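# Move steel cup from right fixture onto plate, upside down

## Task

Lift the steel cup off the fixture on the robot's right side and set it on the plate inverted (opening facing down), with the entire rim resting on the plate, then release it.

## Robot and tools

Robot: two 6-joint arms, left_arm and right_arm, each ending in a parallel two-finger gripper. Bases in the scene frame: left_arm at (+0.048, +0.266, 0) m, quat_wxyz (+0.997, 0, 0, -0.081); right_arm at (-0.042, -0.361, 0) m, quat_wxyz (+1.000, 0, 0, +0.017). The arm names do not refer to image sides.

Frame: a single scene frame for everything. Origin on the tabletop midway between the arms, +z up, +x outward over the table, left_arm on the +y side. Gripper frame: fingers extend along the gripper's +z axis and close along its y axis. end_effector_position is the spot between the finger pads, roughly 1 cm short of the fingertips. Reported hand positions may be a little wrong, more so when the arm reaches far, and motions tend to finish a centimetre or more from the command, usually low.

The row: every motion argument is one flat list of 16 numbers covering both arms, even when only one moves: left_arm x, y, z, qw, qx, qy, qz, opening, then right_arm x, y, z, qw, qx, qy, qz, opening. x, y, z are an absolute target position in metres in the scene frame; the quaternion (w first) is an absolute target orientation in the scene frame; so each arm's part is a pose, not an offset. Opening runs from -1 (closed) to +1 (fully open, 0.094 m). A target more than 0.6 m from that arm's last reported position along any of its gripper axes is refused. Each control step the controller clips the target to within 70 mm and 16 degrees of the measured pose and solves IK, favouring position over orientation. To hold an arm still, repeat its last reported pose exactly, with the wanted opening; to keep an orientation, resend the same quaternion you chose rather than the drifted one in the result.

Tools:
execute_actions(actions, pictures): actions is an empty list (just report state), or a list holding one item. An action item has rows (1 to 15 rows of 16 numbers, one applied per 1/30 s step) and optional steps (up to 15, default 15; the last row repeats to fill). A wait item has only steps (up to 300), counted from the previous result, so your reply time is included. pictures toggles camera images.
move(target, speed): target is one 16-number row; each gripper travels in a straight line to its pose, both paths finishing together, lasting 0.5 to 10 s (cut off at 10 s). speed is the top path speed in m/s, 0.002 to 0.5, default 0.25; rotation capped at twice that in rad/s. Openings are applied at the start. Paths ignore obstacles and the other arm, and grippers can lag, wander or overshoot speed, especially near full extension. Faster contact means harder impact; targets placed deeper past a contact press harder.
wait(seconds): 0 to 10 s, nothing new is sent; arms carry on only to their last clipped pose.
zoom_image(camera, region): camera is cam_head_left or cam_head_right (both 504x504); region [x0, y0, x1, y1] in pixels from the top-left, at most 504 by 504.
read_manual(section): licence texts only; no motion.
finished_scene(scene): ends and grades the current scene (pass its number); irreversible. The goal must hold at that moment.

Results: a state line 'left_arm: … | right_arm: …' with each gripper's position and quat_wxyz. grip_measured is the finger opening on the command scale (the last Joint positions entry gives metres); each gripper may be biased up to about 1 mm. 'pose unreachable' means the clearance check altered or blocked that arm's command; HELD marks steps where your row was not fully sent. A 'Hand target' line shows where the controller is currently driving each gripper. A move result adds a 'move:' line with the ending (done, off_target, moving, held, fault), any limits (paced = pose clipped; held = some steps blocked, after which the arm may jump faster), and each gripper's distance from its pose. If only one arm is named, the other finished normally. FAULT lines report arm stops; MOTOR HOT warns from 85 °C, and at 100 °C the arm drops everything and goes limp until cool.

Gripping: to hold, command an opening about 0.03 below grip_measured; a smaller gap gives a lighter grip. Pads push up to roughly 50 to 62 N, briefly more at first contact, less on very thin parts.

Joint ranges (rad): waist -2.880 to 2.880, shoulder 0 to 3.142, elbow 0 to 3.019, wrist pitch -1.693 to 1.571, wrist yaw -1.571 to 1.571, wrist roll -2.094 to 2.094. Elbows never fully straighten.

No steps are held back. Short random tugs on a held part or pushes on loose objects can happen.

Avoid: dropping the cup, knocking anything off the table (that fails the task), slamming or pushing hard, collisions between the arms, and holding loads so long that motors overheat. Camera calibration (K, distortion, T_world_to_cam) is given per camera and may be slightly off.

Each tool is called after "Call:" as name(argument=value, ...), one argument or row to a line, values as JSON.

## Session

Call:
execute_actions(
  actions=[],
)

Scene clock: 0.00 s of 4800.00 s.
left_arm: end_effector_position=(+0.4334, +0.6550, +0.2311) grip_measured=+1.000 end_effector_quat_wxyz=(-0.134, +0.263, +0.950, +0.102) | right_arm: end_effector_position=(+0.4906, -0.3886, +0.2836) grip_measured=+1.000 end_effector_quat_wxyz=(+0.106, +0.830, -0.535, +0.120)
Joint positions: left_arm=[ 0.847  1.762  1.704 -1.5   -0.339  1.228  0.094] | right_arm=[ 0.014  1.683  1.739 -1.553  0.313 -1.959  0.094]
Joint velocities: left_arm=[ 0.005 -0.005 -0.017  0.002  0.051  0.022  0.   ] | right_arm=[ 0.005  0.005  0.027 -0.022 -0.037 -0.022  0.   ]
Motor temperatures (°C, as the motors report them): left_arm=[25 27 25 24 26 28] | right_arm=[27 24 27 25 27 26]
Hand target (left_arm): +0.438, +0.659, +0.238; -0.129, +0.262, +0.950, +0.110
Hand target (right_arm): +0.497, -0.388, +0.288; +0.102, +0.829, -0.536, +0.125

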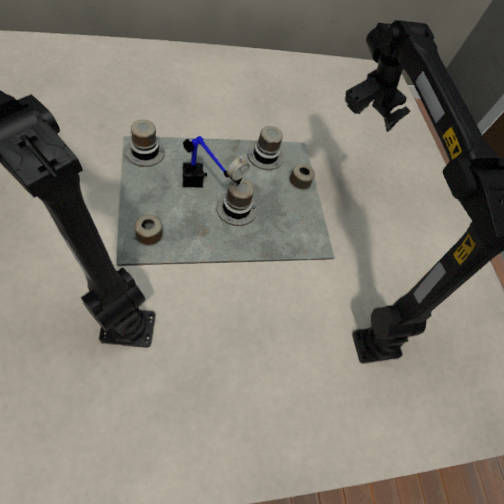

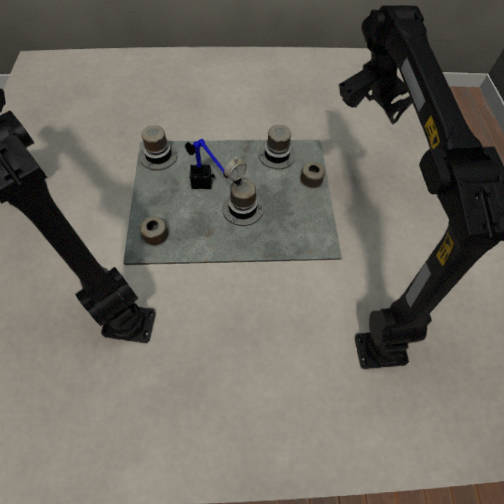

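Call:
zoom_image(
  camera="cam_head_left",
  region=[200, 110, 340, 250],
)

Call:
zoom_image(
  camera="cam_head_right",
  region=[200, 110, 340, 250],
)

Region (200, 110, 340, 250) of cam_head_left's 504x504 image, scaled by 3.600, with more detail than that image has.

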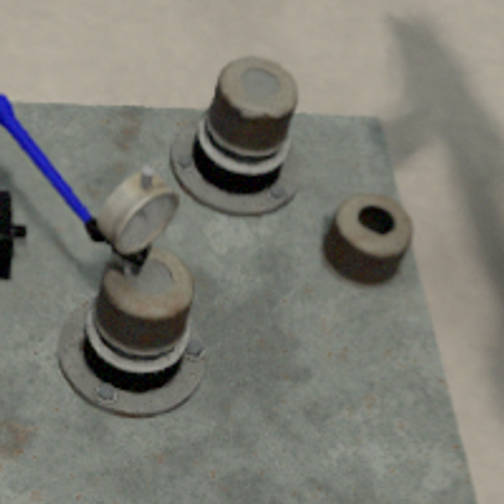

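Region (200, 110, 340, 250) of cam_head_right's 504x504 image, scaled by 3.600, with more detail than that image has.

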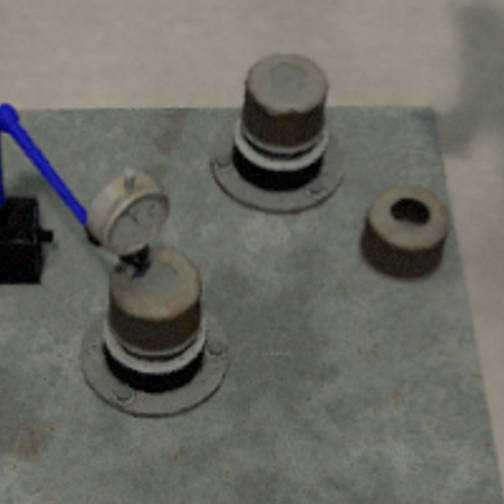

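Call:
zoom_image(
  camera="cam_head_left",
  region=[330, 290, 440, 400],
)

Call:
zoom_image(
  camera="cam_head_right",
  region=[330, 290, 440, 400],
)

Call:
zoom_image(
  camera="cam_head_left",
  region=[330, 50, 430, 150],
)

Call:
zoom_image(
  camera="cam_head_right",
  region=[330, 50, 430, 150],
)

Region (330, 290, 440, 400) of cam_head_left's 504x504 image, scaled by 4.582, with more detail than that image has.

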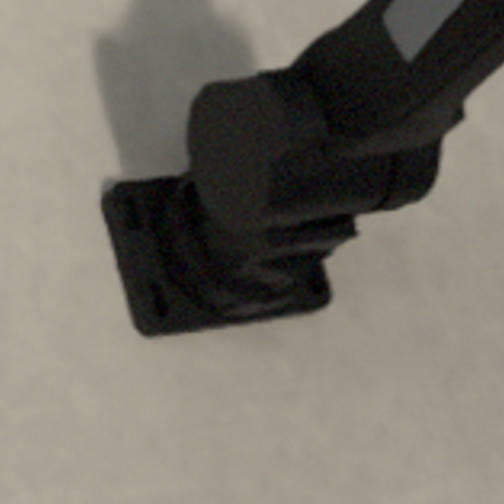

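Region (330, 290, 440, 400) of cam_head_right's 504x504 image, scaled by 4.582, with more detail than that image has.

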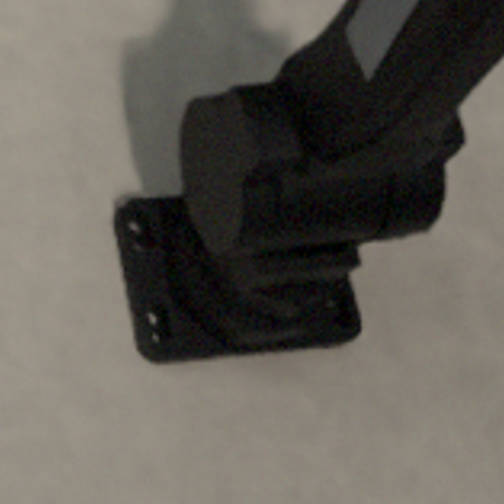

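Region (330, 50, 430, 150) of cam_head_left's 504x504 image, scaled by 5.040, with more detail than that image has.

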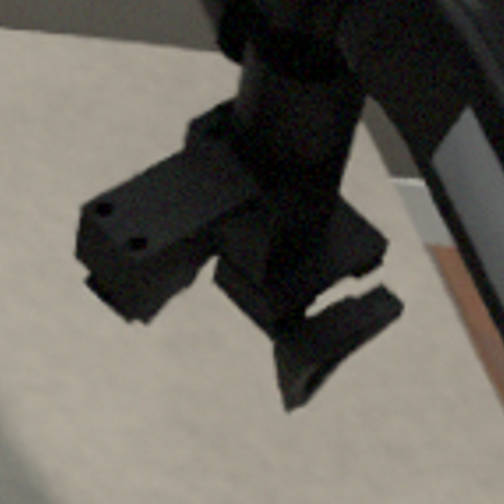

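Region (330, 50, 430, 150) of cam_head_right's 504x504 image, scaled by 5.040, with more detail than that image has.

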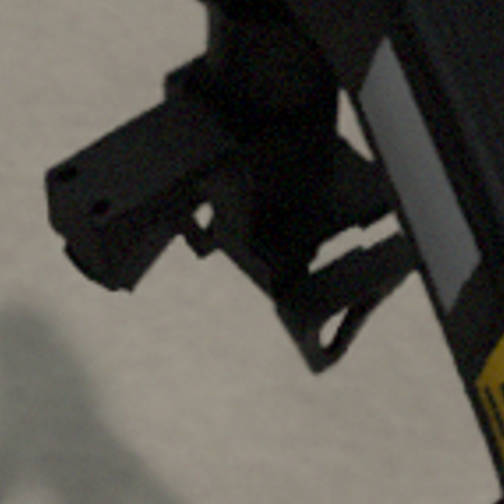

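Call:
move(
  target=[0.4334,0.6550,0.2311,-0.134,0.263,0.950,0.102,1, 0.58,-0.142,0.165,0,0,-1,0,1],
  speed=0.35,
)

Scene clock: 72.70 s of 4800.00 s.
left_arm: end_effector_position=(+0.4334, +0.6550, +0.2311) grip_measured=+1.000 end_effector_quat_wxyz=(-0.134, +0.263, +0.950, +0.102) | right_arm: end_effector_position=(+0.5674, -0.1564, +0.1659) grip_measured=+1.000 end_effector_quat_wxyz=(-0.013, -0.001, +1.000, -0.007)
Joint positions: left_arm=[ 0.847  1.762  1.704 -1.5   -0.339  1.228  0.094] | right_arm=[ 0.292  2.089  2.052 -1.564  0.006  0.323  0.094]
Joint velocities: left_arm=[-0.005 -0.005 -0.002 -0.017 -0.007 -0.007  0.   ] | right_arm=[ 0.005 -0.005 -0.022  0.007 -0.051  0.022  0.   ]
Motor temperatures (°C, as the motors report them): left_arm=[25 29 30 24 26 28] | right_arm=[27 26 33 25 27 26]
Hand target (left_arm): +0.433, +0.655, +0.231; -0.134, +0.263, +0.950, +0.102
Hand target (right_arm): +0.580, -0.144, +0.166; +0.002, -0.000, +1.000, -0.002
Off the commanded pose (left_arm): 0.000 m, 0 deg.
Off the commanded pose (right_arm): 0.019 m, 2 deg.
After step 90, 66.13 s passed at rest.
move: off_target (right_arm)

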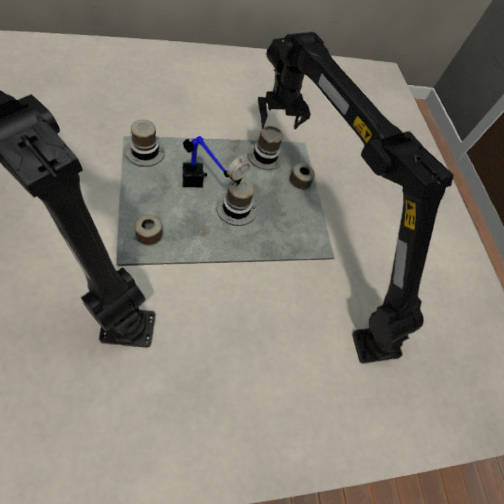

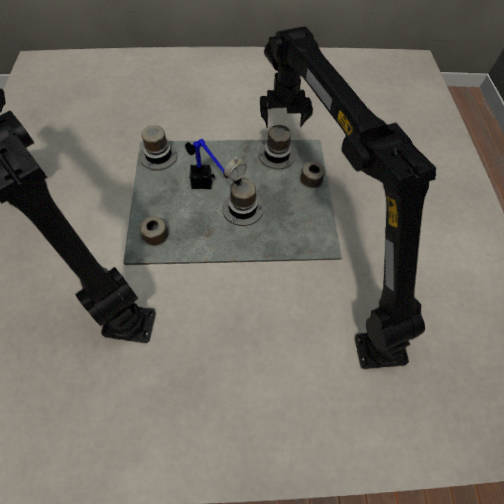

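Call:
zoom_image(
  camera="cam_head_left",
  region=[230, 80, 330, 180],
)

Call:
zoom_image(
  camera="cam_head_right",
  region=[230, 80, 330, 180],
)

Region (230, 80, 330, 180) of cam_head_left's 504x504 image, scaled by 5.040, with more detail than that image has.

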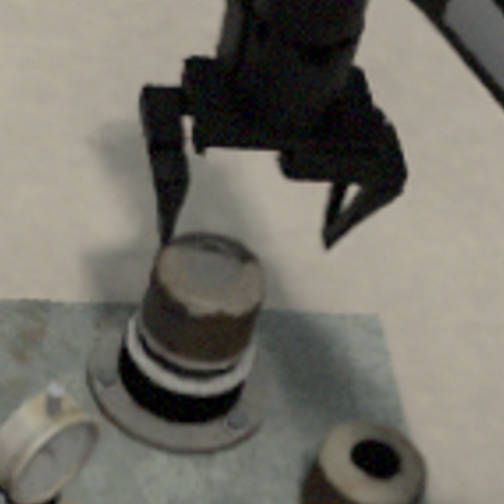

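Region (230, 80, 330, 180) of cam_head_right's 504x504 image, scaled by 5.040, with more detail than that image has.

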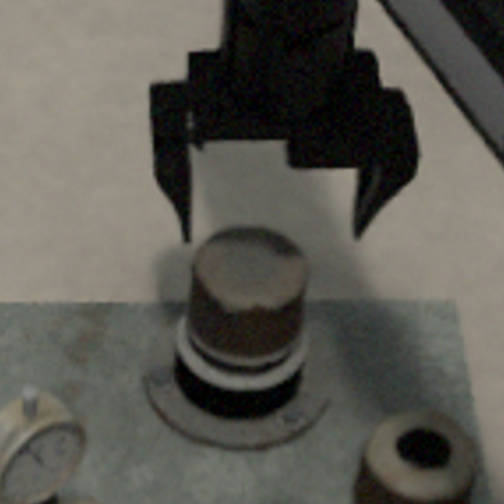

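Call:
move(
  target=[0.4334,0.6550,0.2311,-0.134,0.263,0.950,0.102,1, 0.604,-0.138,0.13,0,0,-1,0,1],
  speed=0.1,
)

Call:
zoom_image(
  camera="cam_head_left",
  region=[230, 80, 330, 180],
)

Call:
zoom_image(
  camera="cam_head_right",
  region=[230, 80, 330, 180],
)

Scene clock: 106.93 s of 4800.00 s.
left_arm: end_effector_position=(+0.4334, +0.6550, +0.2311) grip_measured=+1.000 end_effector_quat_wxyz=(-0.134, +0.263, +0.950, +0.102) | right_arm: end_effector_position=(+0.5905, -0.1482, +0.1253) grip_measured=+1.000 end_effector_quat_wxyz=(-0.018, -0.000, +1.000, -0.008)
Joint positions: left_arm=[ 0.847  1.762  1.704 -1.5   -0.339  1.228  0.094] | right_arm=[ 0.292  2.187  2.11  -1.533  0.004  0.325  0.094]
Joint velocities: left_arm=[ 0.005 -0.005  0.002  0.007  0.022 -0.037  0.   ] | right_arm=[-0.005  0.015 -0.007  0.017 -0.081 -0.037  0.   ]
Motor temperatures (°C, as the motors report them): left_arm=[25 29 30 24 26 28] | right_arm=[27 27 35 25 27 26]
Hand target (left_arm): +0.433, +0.655, +0.231; -0.134, +0.263, +0.950, +0.102
Hand target (right_arm): +0.603, -0.139, +0.130; +0.000, -0.000, +1.000, -0.000
Off the commanded pose (left_arm): 0.000 m, 0 deg.
Off the commanded pose (right_arm): 0.018 m, 2 deg.
After step 90, 30.03 s passed at rest.
move: off_target (right_arm)

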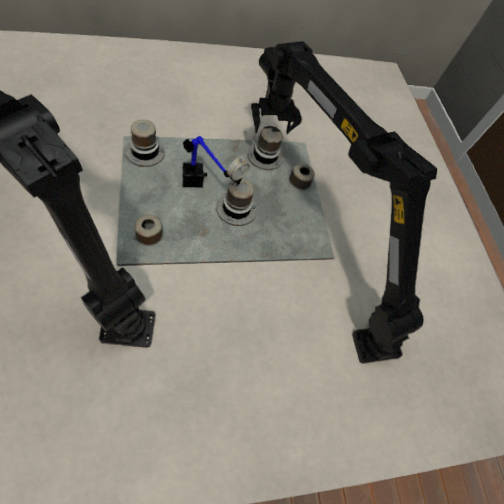

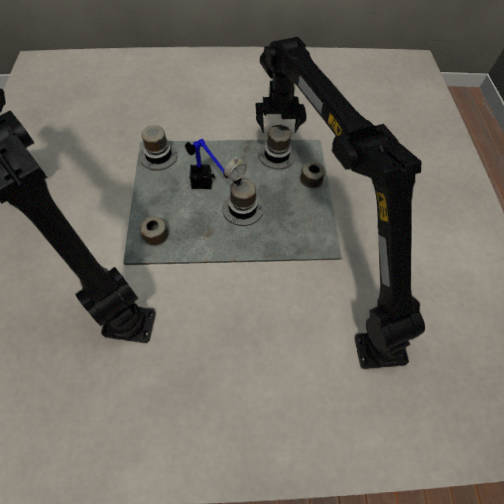

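Region (230, 80, 330, 180) of cam_head_left's 504x504 image, scaled by 5.040, with more detail than that image has.

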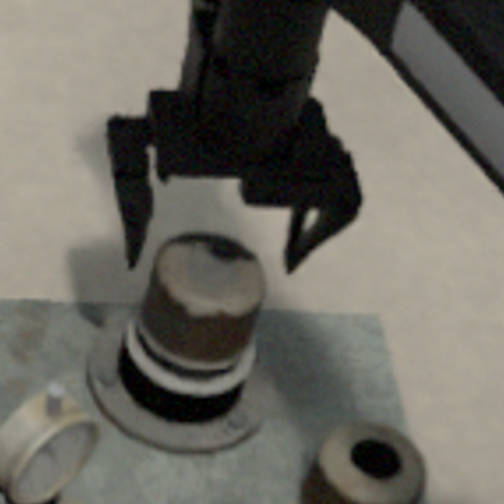

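Region (230, 80, 330, 180) of cam_head_right's 504x504 image, scaled by 5.040, with more detail than that image has.

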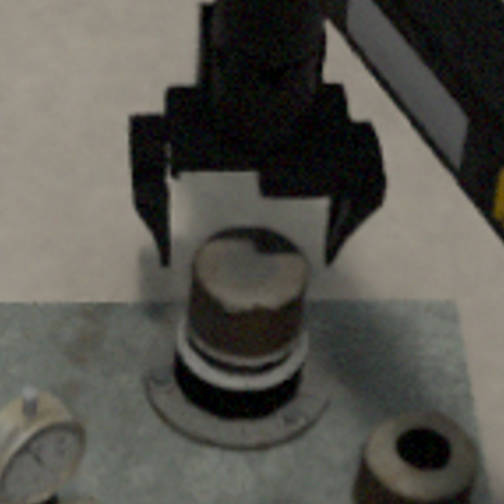

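Call:
move(
  target=[0.4334,0.6550,0.2311,-0.134,0.263,0.950,0.102,1, 0.608,-0.138,0.094,0,0,-1,0,1],
  speed=0.08,
)

Call:
zoom_image(
  camera="cam_head_left",
  region=[230, 80, 330, 180],
)

Call:
zoom_image(
  camera="cam_head_right",
  region=[230, 80, 330, 180],
)

Scene clock: 115.60 s of 4800.00 s.
left_arm: end_effector_position=(+0.4334, +0.6550, +0.2311) grip_measured=+1.000 end_effector_quat_wxyz=(-0.134, +0.263, +0.950, +0.102) | right_arm: end_effector_position=(+0.6053, -0.1432, +0.1134) grip_measured=+1.000 end_effector_quat_wxyz=(+0.006, -0.000, +1.000, +0.000)
Joint positions: left_arm=[ 0.847  1.762  1.704 -1.5   -0.339  1.228  0.094] | right_arm=[ 0.292  2.201  2.103 -1.461  0.004  0.325  0.094]
Joint velocities: left_arm=[-0.015 -0.005 -0.002 -0.012  0.007 -0.007  0.   ] | right_arm=[-0.005 -0.024  0.007  0.002 -0.051 -0.066  0.   ]
Motor temperatures (°C, as the motors report them): left_arm=[25 29 30 24 26 28] | right_arm=[27 27 35 25 27 26]
Hand target (left_arm): +0.433, +0.655, +0.231; -0.134, +0.263, +0.950, +0.102
Hand target (right_arm): +0.607, -0.138, +0.094; +0.000, -0.000, +1.000, -0.000
Off the commanded pose (left_arm): 0.000 m, 0 deg.
Off the commanded pose (right_arm): 0.020 m, 1 deg.
After step 90, 4.73 s passed at rest.
move: off_target (right_arm)

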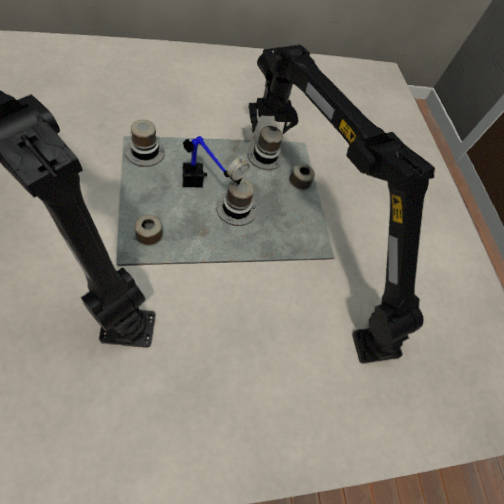

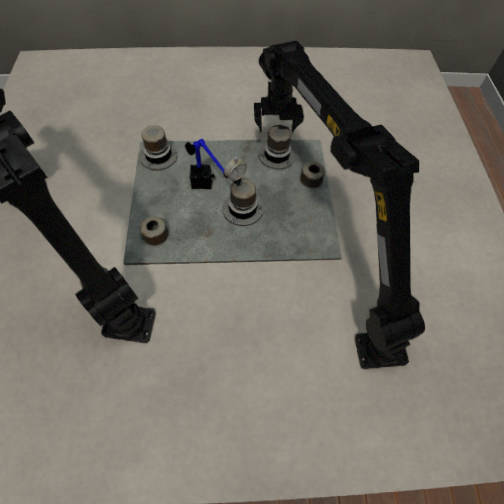

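Region (230, 80, 330, 180) of cam_head_left's 504x504 image, scaled by 5.040, with more detail than that image has.

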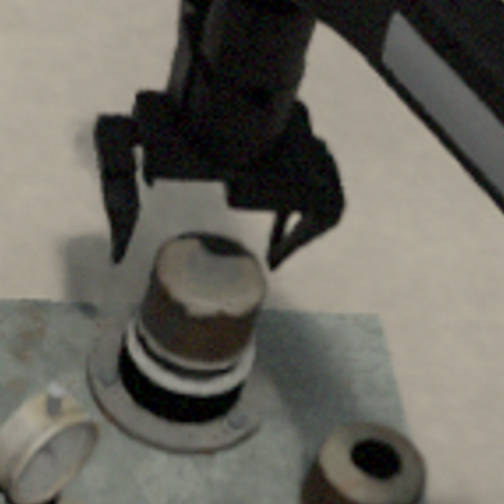

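Region (230, 80, 330, 180) of cam_head_right's 504x504 image, scaled by 5.040, with more detail than that image has.

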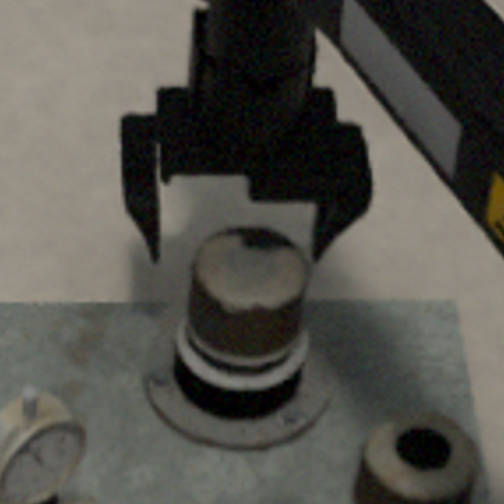

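Call:
move(
  target=[0.4334,0.6550,0.2311,-0.134,0.263,0.950,0.102,1, 0.598,-0.142,0.073,0,0,-1,0,1],
  speed=0.08,
)

Call:
zoom_image(
  camera="cam_head_left",
  region=[230, 80, 330, 180],
)

Call:
zoom_image(
  camera="cam_head_right",
  region=[230, 80, 330, 180],
)

Scene clock: 126.07 s of 4800.00 s.
left_arm: end_effector_position=(+0.4334, +0.6550, +0.2311) grip_measured=+1.000 end_effector_quat_wxyz=(-0.134, +0.263, +0.950, +0.102) | right_arm: end_effector_position=(+0.5947, -0.1467, +0.0779) grip_measured=+1.000 end_effector_quat_wxyz=(-0.005, -0.000, +1.000, -0.003)
Joint positions: left_arm=[ 0.847  1.762  1.704 -1.5   -0.339  1.228  0.094] | right_arm=[ 0.292  2.199  2.007 -1.389  0.003  0.325  0.094]
Joint velocities: left_arm=[-0.005 -0.005 -0.002  0.012 -0.037 -0.007  0.   ] | right_arm=[ 0.005 -0.005 -0.017 -0.007 -0.022  0.022  0.   ]
Motor temperatures (°C, as the motors report them): left_arm=[25 29 30 24 26 28] | right_arm=[27 28 34 25 27 26]
Hand target (left_arm): +0.433, +0.655, +0.231; -0.134, +0.263, +0.950, +0.102
Hand target (right_arm): +0.597, -0.142, +0.073; -0.000, +0.000, +1.000, +0.000
Off the commanded pose (left_arm): 0.000 m, 0 deg.
Off the commanded pose (right_arm): 0.008 m, 1 deg.
After step 90, 6.63 s passed at rest.
move: done

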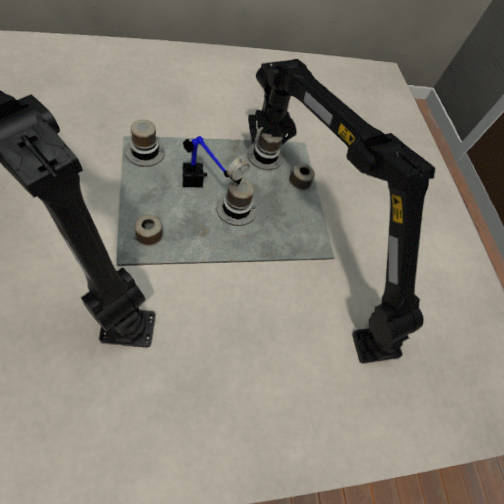

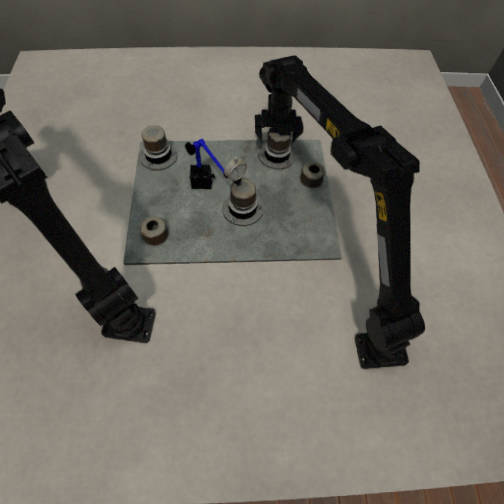

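Region (230, 80, 330, 180) of cam_head_left's 504x504 image, scaled by 5.040, with more detail than that image has.

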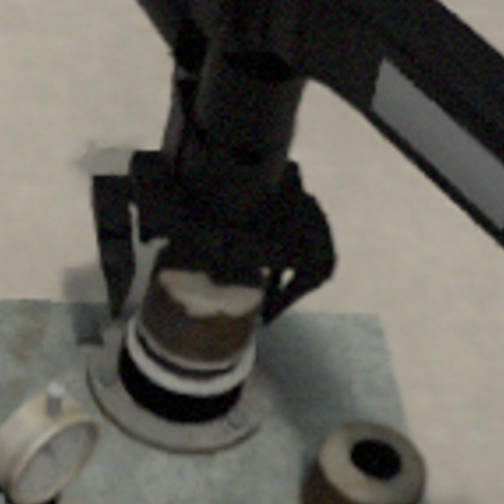

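Region (230, 80, 330, 180) of cam_head_right's 504x504 image, scaled by 5.040, with more detail than that image has.

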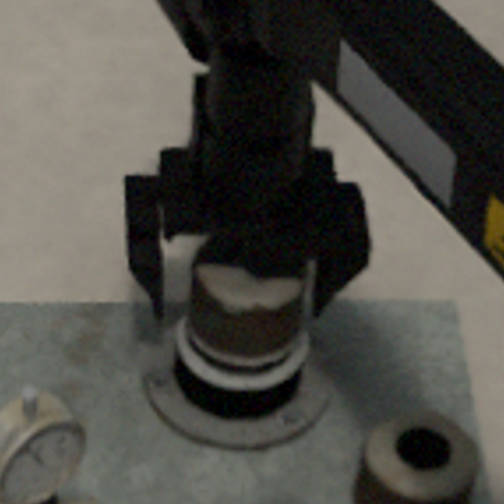

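Call:
move(
  target=[0.4334,0.6550,0.2311,-0.134,0.263,0.950,0.102,1, 0.600,-0.158,0.100,0,0,-1,0,1],
  speed=0.06,
)

Call:
zoom_image(
  camera="cam_head_right",
  region=[230, 80, 330, 180],
)

Scene clock: 136.27 s of 4800.00 s.
left_arm: end_effector_position=(+0.4334, +0.6550, +0.2311) grip_measured=+1.000 end_effector_quat_wxyz=(-0.134, +0.263, +0.950, +0.102) | right_arm: end_effector_position=(+0.5916, -0.1496, +0.0861) grip_measured=+1.000 end_effector_quat_wxyz=(-0.007, -0.002, +1.000, -0.004)
Joint positions: left_arm=[ 0.847  1.762  1.704 -1.5   -0.339  1.228  0.094] | right_arm=[ 0.289  2.187  2.007 -1.407  0.003  0.319  0.094]
Joint velocities: left_arm=[-0.005 -0.005 -0.007 -0.002 -0.037  0.022  0.   ] | right_arm=[-0.015 -0.005 -0.027 -0.007 -0.051 -0.066  0.   ]
Motor temperatures (°C, as the motors report them): left_arm=[25 29 30 24 26 28] | right_arm=[27 28 33 25 27 26]
Hand target (left_arm): +0.433, +0.655, +0.231; -0.134, +0.263, +0.950, +0.102
Hand target (right_arm): +0.600, -0.158, +0.100; +0.000, +0.000, +1.000, +0.000
Off the commanded pose (left_arm): 0.000 m, 0 deg.
Off the commanded pose (right_arm): 0.018 m, 1 deg.
After step 90, 6.33 s passed at rest.
move: off_target (right_arm)

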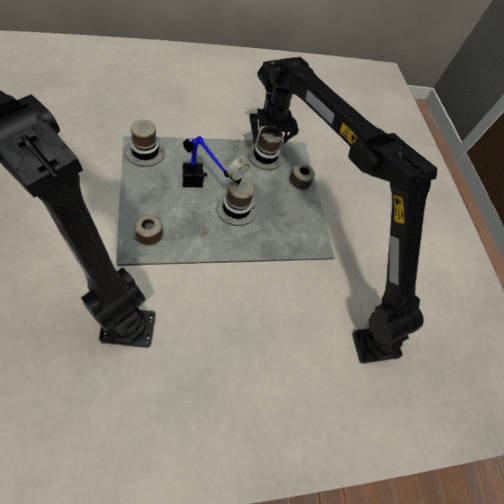

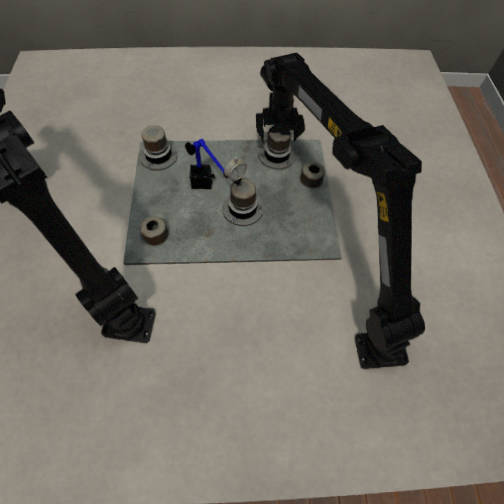

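Region (230, 80, 330, 180) of cam_head_right's 504x504 image, scaled by 5.040, with more detail than that image has.

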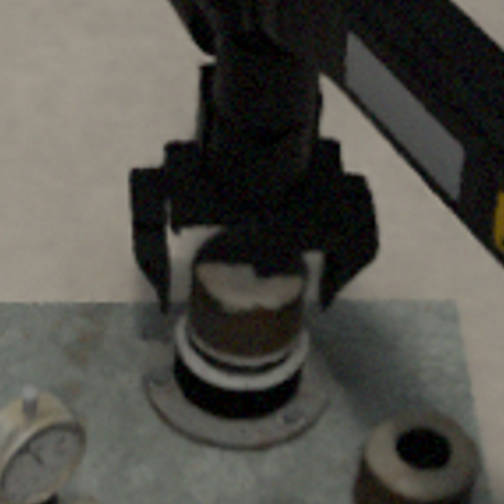

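Call:
move(
  target=[0.4334,0.6550,0.2311,-0.134,0.263,0.950,0.102,1, 0.604,-0.157,0.107,0,0,-1,0,0.65],
  speed=0.05,
)

Call:
zoom_image(
  camera="cam_head_right",
  region=[230, 80, 330, 180],
)

Call:
zoom_image(
  camera="cam_head_left",
  region=[230, 80, 330, 180],
)

Scene clock: 143.30 s of 4800.00 s.
left_arm: end_effector_position=(+0.4334, +0.6550, +0.2311) grip_measured=+1.000 end_effector_quat_wxyz=(-0.134, +0.263, +0.950, +0.102) | right_arm: end_effector_position=(+0.5923, -0.1494, +0.0946) grip_measured=+0.653 end_effector_quat_wxyz=(-0.009, -0.003, +1.000, -0.004)
Joint positions: left_arm=[ 0.847  1.762  1.704 -1.5   -0.339  1.228  0.094] | right_arm=[ 0.289  2.187  2.029 -1.432  0.003  0.318  0.078]
Joint velocities: left_arm=[ 0.005 -0.034 -0.017  0.012 -0.037  0.007  0.   ] | right_arm=[ 0.005 -0.005 -0.002 -0.007 -0.022  0.007  0.   ]
Motor temperatures (°C, as the motors report them): left_arm=[25 29 30 24 26 28] | right_arm=[27 28 34 25 27 26]
Hand target (left_arm): +0.433, +0.655, +0.231; -0.134, +0.263, +0.950, +0.102
Hand target (right_arm): +0.604, -0.157, +0.107; +0.000, -0.000, +1.000, +0.000
Off the commanded pose (left_arm): 0.000 m, 0 deg.
Off the commanded pose (right_arm): 0.019 m, 1 deg.
After step 90, 3.17 s passed at rest.
move: off_target (right_arm)

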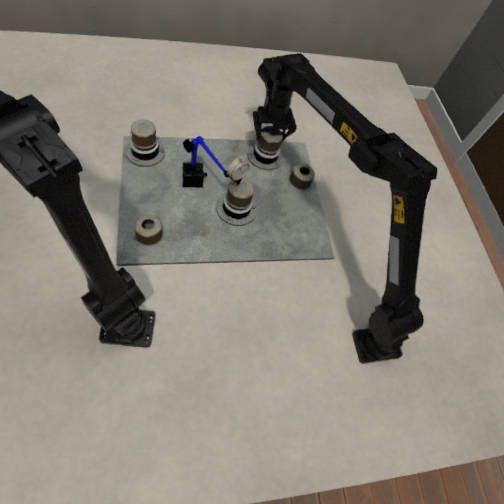

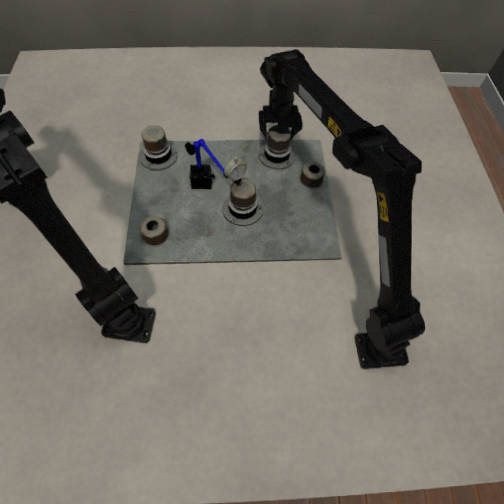

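Region (230, 80, 330, 180) of cam_head_right's 504x504 image, scaled by 5.040, with more detail than that image has.

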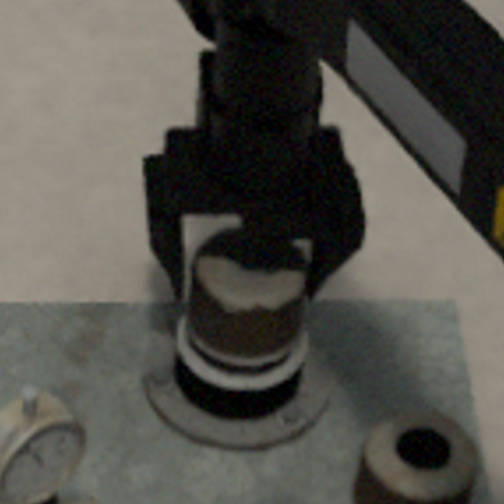

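Region (230, 80, 330, 180) of cam_head_left's 504x504 image, scaled by 5.040, with more detail than that image has.

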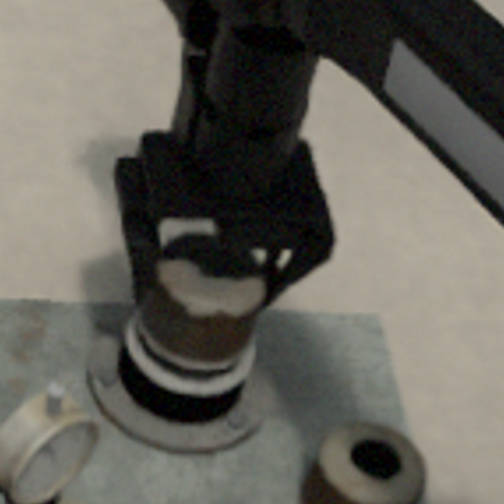

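Call:
execute_actions(
  actions=[
    {"rows": [[0.4334,0.6550,0.2311,-0.134,0.263,0.950,0.102,1, 0.604,-0.157,0.107,0,0,-1,0,0.55],[0.4334,0.6550,0.2311,-0.134,0.263,0.950,0.102,1, 0.604,-0.157,0.107,0,0,-1,0,0.50],[0.4334,0.6550,0.2311,-0.134,0.263,0.950,0.102,1, 0.604,-0.157,0.107,0,0,-1,0,0.47],[0.4334,0.6550,0.2311,-0.134,0.263,0.950,0.102,1, 0.604,-0.157,0.107,0,0,-1,0,0.44],[0.4334,0.6550,0.2311,-0.134,0.263,0.950,0.102,1, 0.604,-0.157,0.107,0,0,-1,0,0.42],[0.4334,0.6550,0.2311,-0.134,0.263,0.950,0.102,1, 0.604,-0.157,0.107,0,0,-1,0,0.40],[0.4334,0.6550,0.2311,-0.134,0.263,0.950,0.102,1, 0.604,-0.157,0.107,0,0,-1,0,0.38],[0.4334,0.6550,0.2311,-0.134,0.263,0.950,0.102,1, 0.604,-0.157,0.107,0,0,-1,0,0.36],[0.4334,0.6550,0.2311,-0.134,0.263,0.950,0.102,1, 0.604,-0.157,0.107,0,0,-1,0,0.34],[0.4334,0.6550,0.2311,-0.134,0.263,0.950,0.102,1, 0.604,-0.157,0.107,0,0,-1,0,0.32]], "steps": 15},
  ],
)

Scene clock: 151.40 s of 4800.00 s.
left_arm: end_effector_position=(+0.4334, +0.6550, +0.2311) grip_measured=+1.000 end_effector_quat_wxyz=(-0.134, +0.263, +0.950, +0.102) | right_arm: end_effector_position=(+0.5926, -0.1518, +0.0946) grip_measured=+0.481 end_effector_quat_wxyz=(-0.010, -0.001, +1.000, -0.004)
Joint positions: left_arm=[ 0.847  1.762  1.704 -1.5   -0.339  1.228  0.094] | right_arm=[ 0.285  2.187  2.029 -1.434  0.002  0.317  0.07 ]
Joint velocities: left_arm=[ 0.015 -0.015  0.002 -0.007 -0.007  0.051  0.   ] | right_arm=[-0.005 -0.024  0.012  0.002 -0.022 -0.022 -0.001]
Motor temperatures (°C, as the motors report them): left_arm=[25 29 30 24 26 28] | right_arm=[27 28 34 25 27 26]
Hand target (left_arm): +0.433, +0.655, +0.231; -0.134, +0.263, +0.950, +0.102
Hand target (right_arm): +0.604, -0.157, +0.107; +0.001, +0.000, +1.000, +0.000
Off the commanded pose (left_arm): 0.000 m, 0 deg.
Off the commanded pose (right_arm): 0.018 m, 1 deg.
Steps of this call (steps 1 to 90: nothing new was sent; then 4.60 s passed at rest; steps 91 to 105: all 15 steps of this action). Readings (end_effector_position):
91: left_arm (+0.4334, +0.6550, +0.2311) | right_arm (+0.5923, -0.1494, +0.0946)
92: left_arm (+0.4334, +0.6550, +0.2311) | right_arm (+0.5924, -0.1505, +0.0946)
94: left_arm (+0.4334, +0.6550, +0.2311) | right_arm (+0.5926, -0.1516, +0.0946)
98: left_arm (+0.4334, +0.6550, +0.2311) | right_arm (+0.5926, -0.1518, +0.0946)
105: the state above

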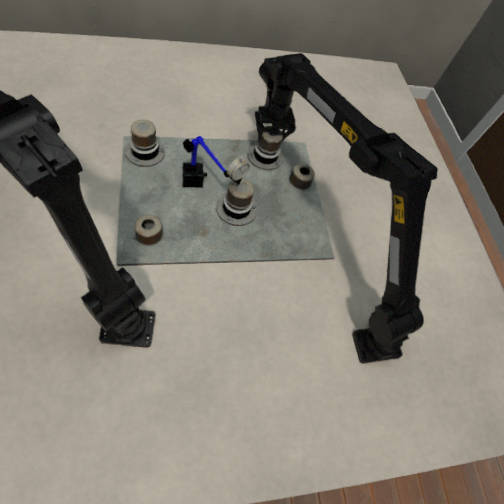

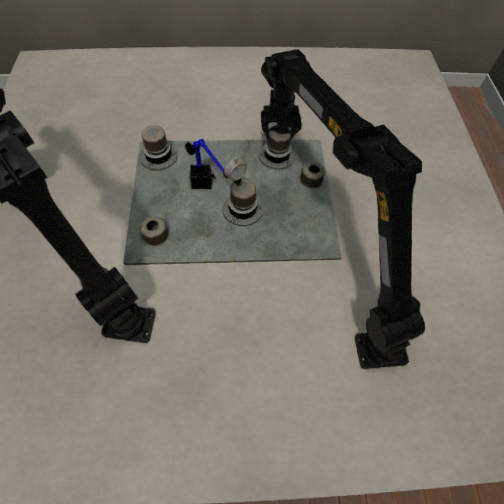

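Call:
move(
  target=[0.4334,0.6550,0.2311,-0.134,0.263,0.950,0.102,1, 0.602,-0.153,0.165,0,0,-1,0,0.44],
  speed=0.04,
)

Call:
zoom_image(
  camera="cam_head_right",
  region=[230, 80, 330, 180],
)

Scene clock: 156.90 s of 4800.00 s.
left_arm: end_effector_position=(+0.4334, +0.6550, +0.2311) grip_measured=+1.000 end_effector_quat_wxyz=(-0.134, +0.263, +0.950, +0.102) | right_arm: end_effector_position=(+0.5915, -0.1521, +0.1396) grip_measured=+0.481 end_effector_quat_wxyz=(-0.020, -0.001, +1.000, -0.008)
Joint positions: left_arm=[ 0.847  1.762  1.704 -1.5   -0.339  1.228  0.094] | right_arm=[ 0.285  2.187  2.147 -1.575  0.002  0.317  0.07 ]
Joint velocities: left_arm=[ 0.005 -0.005 -0.017  0.007 -0.037  0.037  0.   ] | right_arm=[ 0.015 -0.005  0.002 -0.022  0.007 -0.037  0.   ]
Motor temperatures (°C, as the motors report them): left_arm=[25 29 30 24 26 28] | right_arm=[27 28 35 25 27 26]
Hand target (left_arm): +0.433, +0.655, +0.231; -0.134, +0.263, +0.950, +0.102
Hand target (right_arm): +0.602, -0.153, +0.165; +0.001, -0.000, +1.000, +0.000
Off the commanded pose (left_arm): 0.000 m, 0 deg.
Off the commanded pose (right_arm): 0.028 m, 3 deg.
After step 90, 0.43 s passed at rest.
move: off_target (right_arm)

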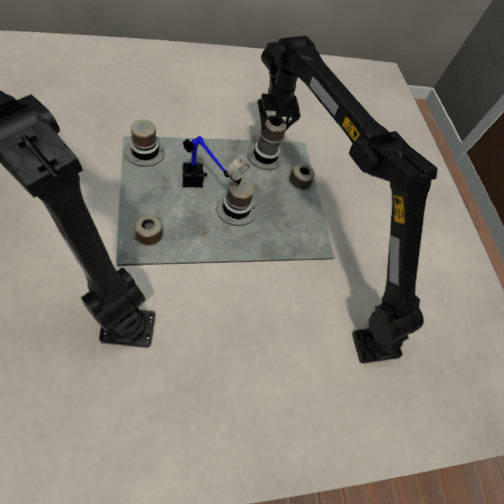

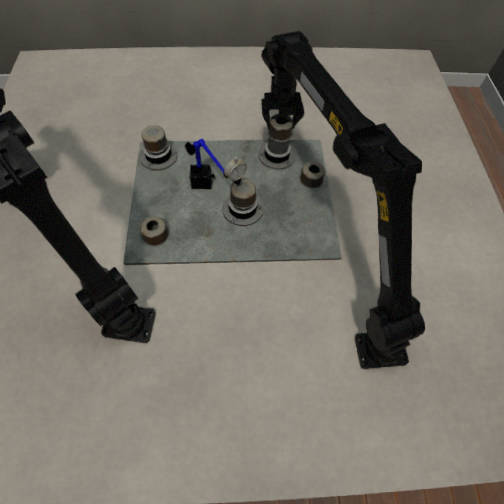

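Region (230, 80, 330, 180) of cam_head_right's 504x504 image, scaled by 5.040, with more detail than that image has.

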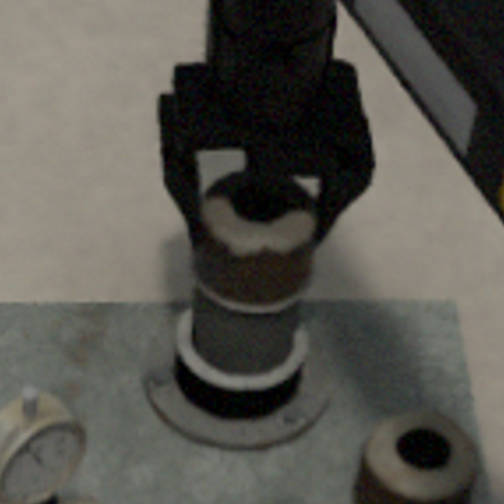

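Call:
move(
  target=[0.4334,0.6550,0.2311,-0.134,0.263,0.950,0.102,1, 0.598,-0.153,0.19,0,0,-1,0,0.44],
  speed=0.06,
)

Scene clock: 163.97 s of 4800.00 s.
left_arm: end_effector_position=(+0.4334, +0.6550, +0.2311) grip_measured=+1.000 end_effector_quat_wxyz=(-0.134, +0.263, +0.950, +0.102) | right_arm: end_effector_position=(+0.5893, -0.1529, +0.1572) grip_measured=+0.481 end_effector_quat_wxyz=(-0.026, -0.001, +1.000, -0.009)
Joint positions: left_arm=[ 0.847  1.762  1.704 -1.5   -0.339  1.228  0.094] | right_arm=[ 0.285  2.187  2.193 -1.631  0.002  0.317  0.07 ]
Joint velocities: left_arm=[ 0.015  0.015 -0.007  0.002  0.022  0.037  0.   ] | right_arm=[ 0.015  0.005 -0.022 -0.007 -0.007 -0.022  0.   ]
Motor temperatures (°C, as the motors report them): left_arm=[25 29 30 24 26 28] | right_arm=[27 29 36 25 27 26]
Hand target (left_arm): +0.433, +0.655, +0.231; -0.134, +0.263, +0.950, +0.102
Hand target (right_arm): +0.597, -0.153, +0.190; +0.001, -0.000, +1.000, -0.000
Off the commanded pose (left_arm): 0.000 m, 0 deg.
Off the commanded pose (right_arm): 0.034 m, 3 deg.
After step 90, 2.83 s passed at rest.
move: off_target (right_arm)

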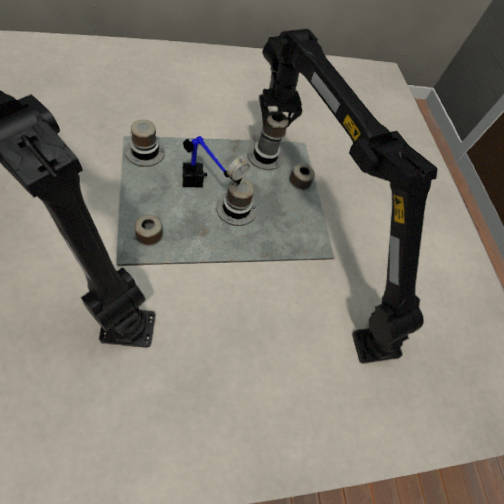

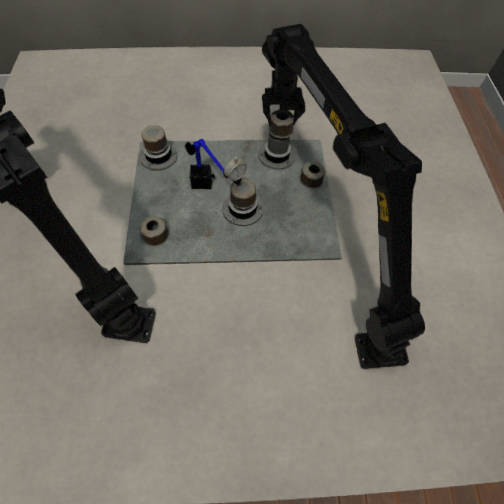

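Call:
execute_actions(
  actions=[
    {"rows": [[0.4334,0.6550,0.2311,-0.134,0.263,0.950,0.102,1, 0.595,-0.153,0.193,0,0,-1,0,0.44],[0.4334,0.6550,0.2311,-0.134,0.263,0.950,0.102,1, 0.592,-0.153,0.196,0,0,-1,0,0.44],[0.4334,0.6550,0.2311,-0.134,0.263,0.950,0.102,1, 0.588,-0.154,0.199,0,0,-1,0,0.44],[0.4334,0.6550,0.2311,-0.134,0.263,0.950,0.102,1, 0.584,-0.154,0.202,0,0,-1,0,0.44],[0.4334,0.6550,0.2311,-0.134,0.263,0.950,0.102,1, 0.579,-0.155,0.204,0,0,-1,0,0.44],[0.4334,0.6550,0.2311,-0.134,0.263,0.950,0.102,1, 0.574,-0.155,0.205,0,0,-1,0,0.44],[0.4334,0.6550,0.2311,-0.134,0.263,0.950,0.102,1, 0.569,-0.156,0.205,0,0,-1,0,0.44],[0.4334,0.6550,0.2311,-0.134,0.263,0.950,0.102,1, 0.564,-0.156,0.205,0,0,-1,0,0.44],[0.4334,0.6550,0.2311,-0.134,0.263,0.950,0.102,1, 0.559,-0.157,0.205,0,0,-1,0,0.44],[0.4334,0.6550,0.2311,-0.134,0.263,0.950,0.102,1, 0.554,-0.157,0.205,0,0,-1,0,0.44],[0.4334,0.6550,0.2311,-0.134,0.263,0.950,0.102,1, 0.549,-0.158,0.205,0,0,-1,0,0.44],[0.4334,0.6550,0.2311,-0.134,0.263,0.950,0.102,1, 0.544,-0.158,0.205,0,0,-1,0,0.44],[0.4334,0.6550,0.2311,-0.134,0.263,0.950,0.102,1, 0.539,-0.159,0.205,0,0,-1,0,0.44],[0.4334,0.6550,0.2311,-0.134,0.263,0.950,0.102,1, 0.535,-0.159,0.205,0,0,-1,0,0.44],[0.4334,0.6550,0.2311,-0.134,0.263,0.950,0.102,1, 0.532,-0.160,0.205,0,0,-1,0,0.44]], "steps": 15},
  ],
  pictures=false,
)

Call:
move(
  target=[0.4334,0.6550,0.2311,-0.134,0.263,0.950,0.102,1, 0.32,-0.175,0.11,0,0,-1,0,0.44],
  speed=0.2,
)

Scene clock: 178.13 s of 4800.00 s.
left_arm: end_effector_position=(+0.4334, +0.6550, +0.2311) grip_measured=+1.000 end_effector_quat_wxyz=(-0.134, +0.263, +0.950, +0.102) | right_arm: end_effector_position=(+0.5362, -0.1701, +0.1950) grip_measured=+0.481 end_effector_quat_wxyz=(-0.020, +0.001, +1.000, -0.007)
Joint positions: left_arm=[ 0.847  1.762  1.704 -1.5   -0.339  1.228  0.094] | right_arm=[ 0.285  1.988  1.965 -1.59   0.002  0.321  0.07 ]
Joint velocities: left_arm=[ 0.005 -0.005 -0.002 -0.012 -0.007  0.007  0.   ] | right_arm=[ 0.005 -0.493 -0.53   0.164 -0.051 -0.051 -0.   ]
Motor temperatures (°C, as the motors report them): left_arm=[25 29 30 24 26 28] | right_arm=[27 29 36 25 27 26]
Hand target (left_arm): +0.433, +0.655, +0.231; -0.134, +0.263, +0.950, +0.102
Hand target (right_arm): +0.532, -0.160, +0.205; -0.001, -0.001, +1.000, -0.001
Off the commanded pose (left_arm): 0.000 m, 0 deg.
Off the commanded pose (right_arm): 0.015 m, 2 deg.
Steps of this call (steps 1 to 90: nothing new was sent; then 10.67 s passed at rest; steps 91 to 105: all 15 steps of this action). Readings (end_effector_position):
91: left_arm (+0.4334, +0.6550, +0.2311) | right_arm (+0.5892, -0.1529, +0.1574)
92: left_arm (+0.4334, +0.6550, +0.2311) | right_arm (+0.5891, -0.1529, +0.1579)
94: left_arm (+0.4334, +0.6550, +0.2311) | right_arm (+0.5887, -0.1530, +0.1607)
98: left_arm (+0.4334, +0.6550, +0.2311) | right_arm (+0.5732, -0.1582, +0.1712)
105: the state above

Scene clock: 180.23 s of 4800.00 s.
left_arm: end_effector_position=(+0.4334, +0.6550, +0.2311) grip_measured=+1.000 end_effector_quat_wxyz=(-0.134, +0.263, +0.950, +0.102) | right_arm: end_effector_position=(+0.3107, -0.1835, +0.1008) grip_measured=+0.481 end_effector_quat_wxyz=(-0.020, -0.002, +1.000, -0.011)
Joint positions: left_arm=[ 0.847  1.762  1.704 -1.5   -0.339  1.228  0.094] | right_arm=[ 0.433  1.499  1.047 -1.165  0.002  0.464  0.07 ]
Joint velocities: left_arm=[ 0.005 -0.005  0.022 -0.012 -0.037  0.022  0.   ] | right_arm=[-0.015 -0.005  0.007 -0.007 -0.037 -0.051  0.001]
Motor temperatures (°C, as the motors report them): left_arm=[25 29 30 24 26 28] | right_arm=[27 29 36 25 27 26]
Hand target (left_arm): +0.433, +0.655, +0.231; -0.134, +0.263, +0.950, +0.102
Hand target (right_arm): +0.318, -0.176, +0.111; -0.000, -0.000, +1.000, -0.002
Off the commanded pose (left_arm): 0.000 m, 0 deg.
Off the commanded pose (right_arm): 0.016 m, 3 deg.
move: off_target (right_arm)

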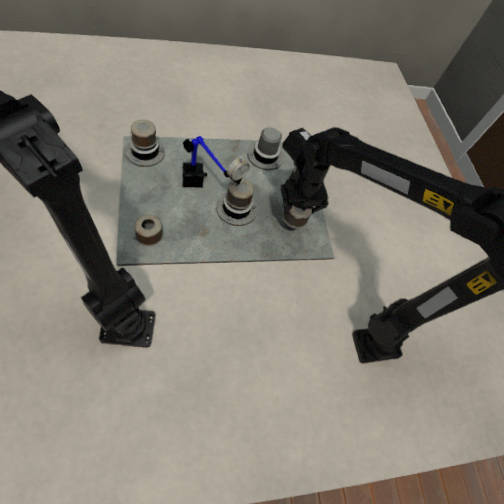

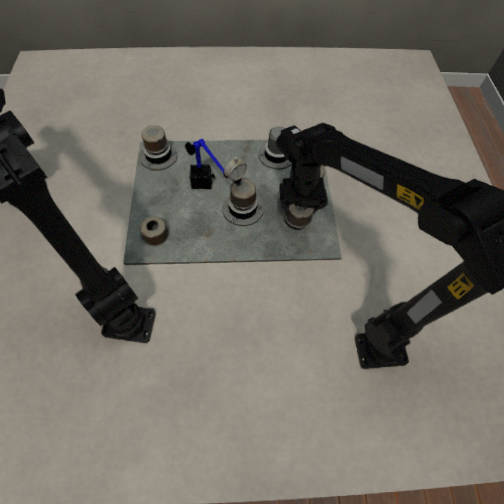

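Call:
move(
  target=[0.4334,0.6550,0.2311,-0.134,0.263,0.950,0.102,1, 0.32,-0.178,0.055,0,0,-1,0,0.44],
  speed=0.05,
)

Call:
zoom_image(
  camera="cam_head_left",
  region=[250, 170, 350, 270],
)

Scene clock: 187.77 s of 4800.00 s.
left_arm: end_effector_position=(+0.4334, +0.6550, +0.2311) grip_measured=+1.000 end_effector_quat_wxyz=(-0.134, +0.263, +0.950, +0.102) | right_arm: end_effector_position=(+0.3139, -0.1819, +0.0561) grip_measured=+0.481 end_effector_quat_wxyz=(-0.007, -0.001, +1.000, -0.004)
Joint positions: left_arm=[ 0.847  1.762  1.704 -1.5   -0.339  1.228  0.094] | right_arm=[ 0.433  1.551  0.974 -1.01   0.002  0.466  0.07 ]
Joint velocities: left_arm=[-0.005 -0.005 -0.012  0.002  0.022  0.022  0.   ] | right_arm=[-0.005  0.005 -0.002 -0.012 -0.022  0.037 -0.002]
Motor temperatures (°C, as the motors report them): left_arm=[25 29 31 24 26 28] | right_arm=[27 28 35 25 27 26]
Hand target (left_arm): +0.433, +0.655, +0.231; -0.134, +0.263, +0.950, +0.102
Hand target (right_arm): +0.319, -0.178, +0.055; +0.000, -0.000, +1.000, -0.000
Off the commanded pose (left_arm): 0.000 m, 0 deg.
Off the commanded pose (right_arm): 0.007 m, 1 deg.
After step 90, 3.27 s passed at rest.
move: done

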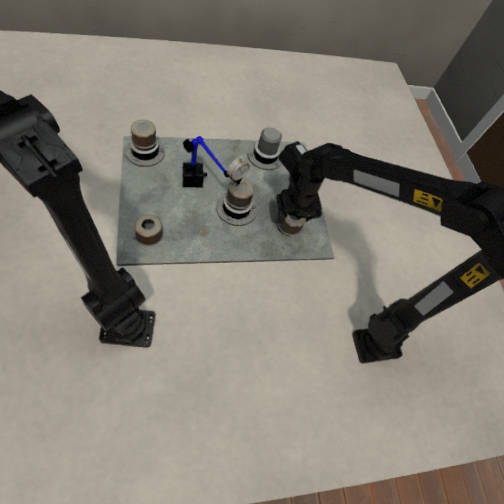

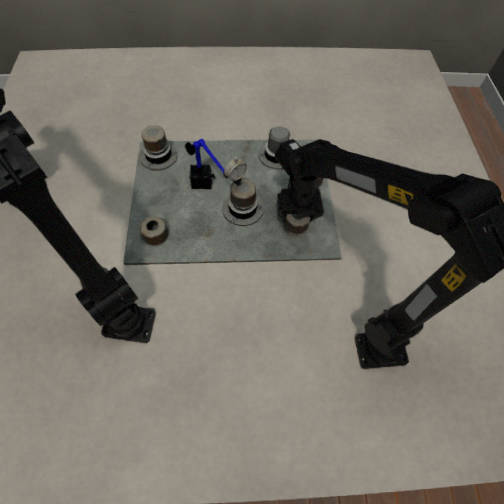

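Region (250, 170, 350, 270) of cam_head_left's 504x504 image, scaled by 5.040, with more detail than that image has.

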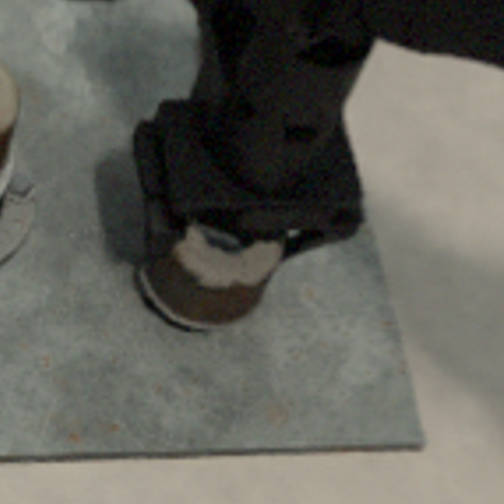

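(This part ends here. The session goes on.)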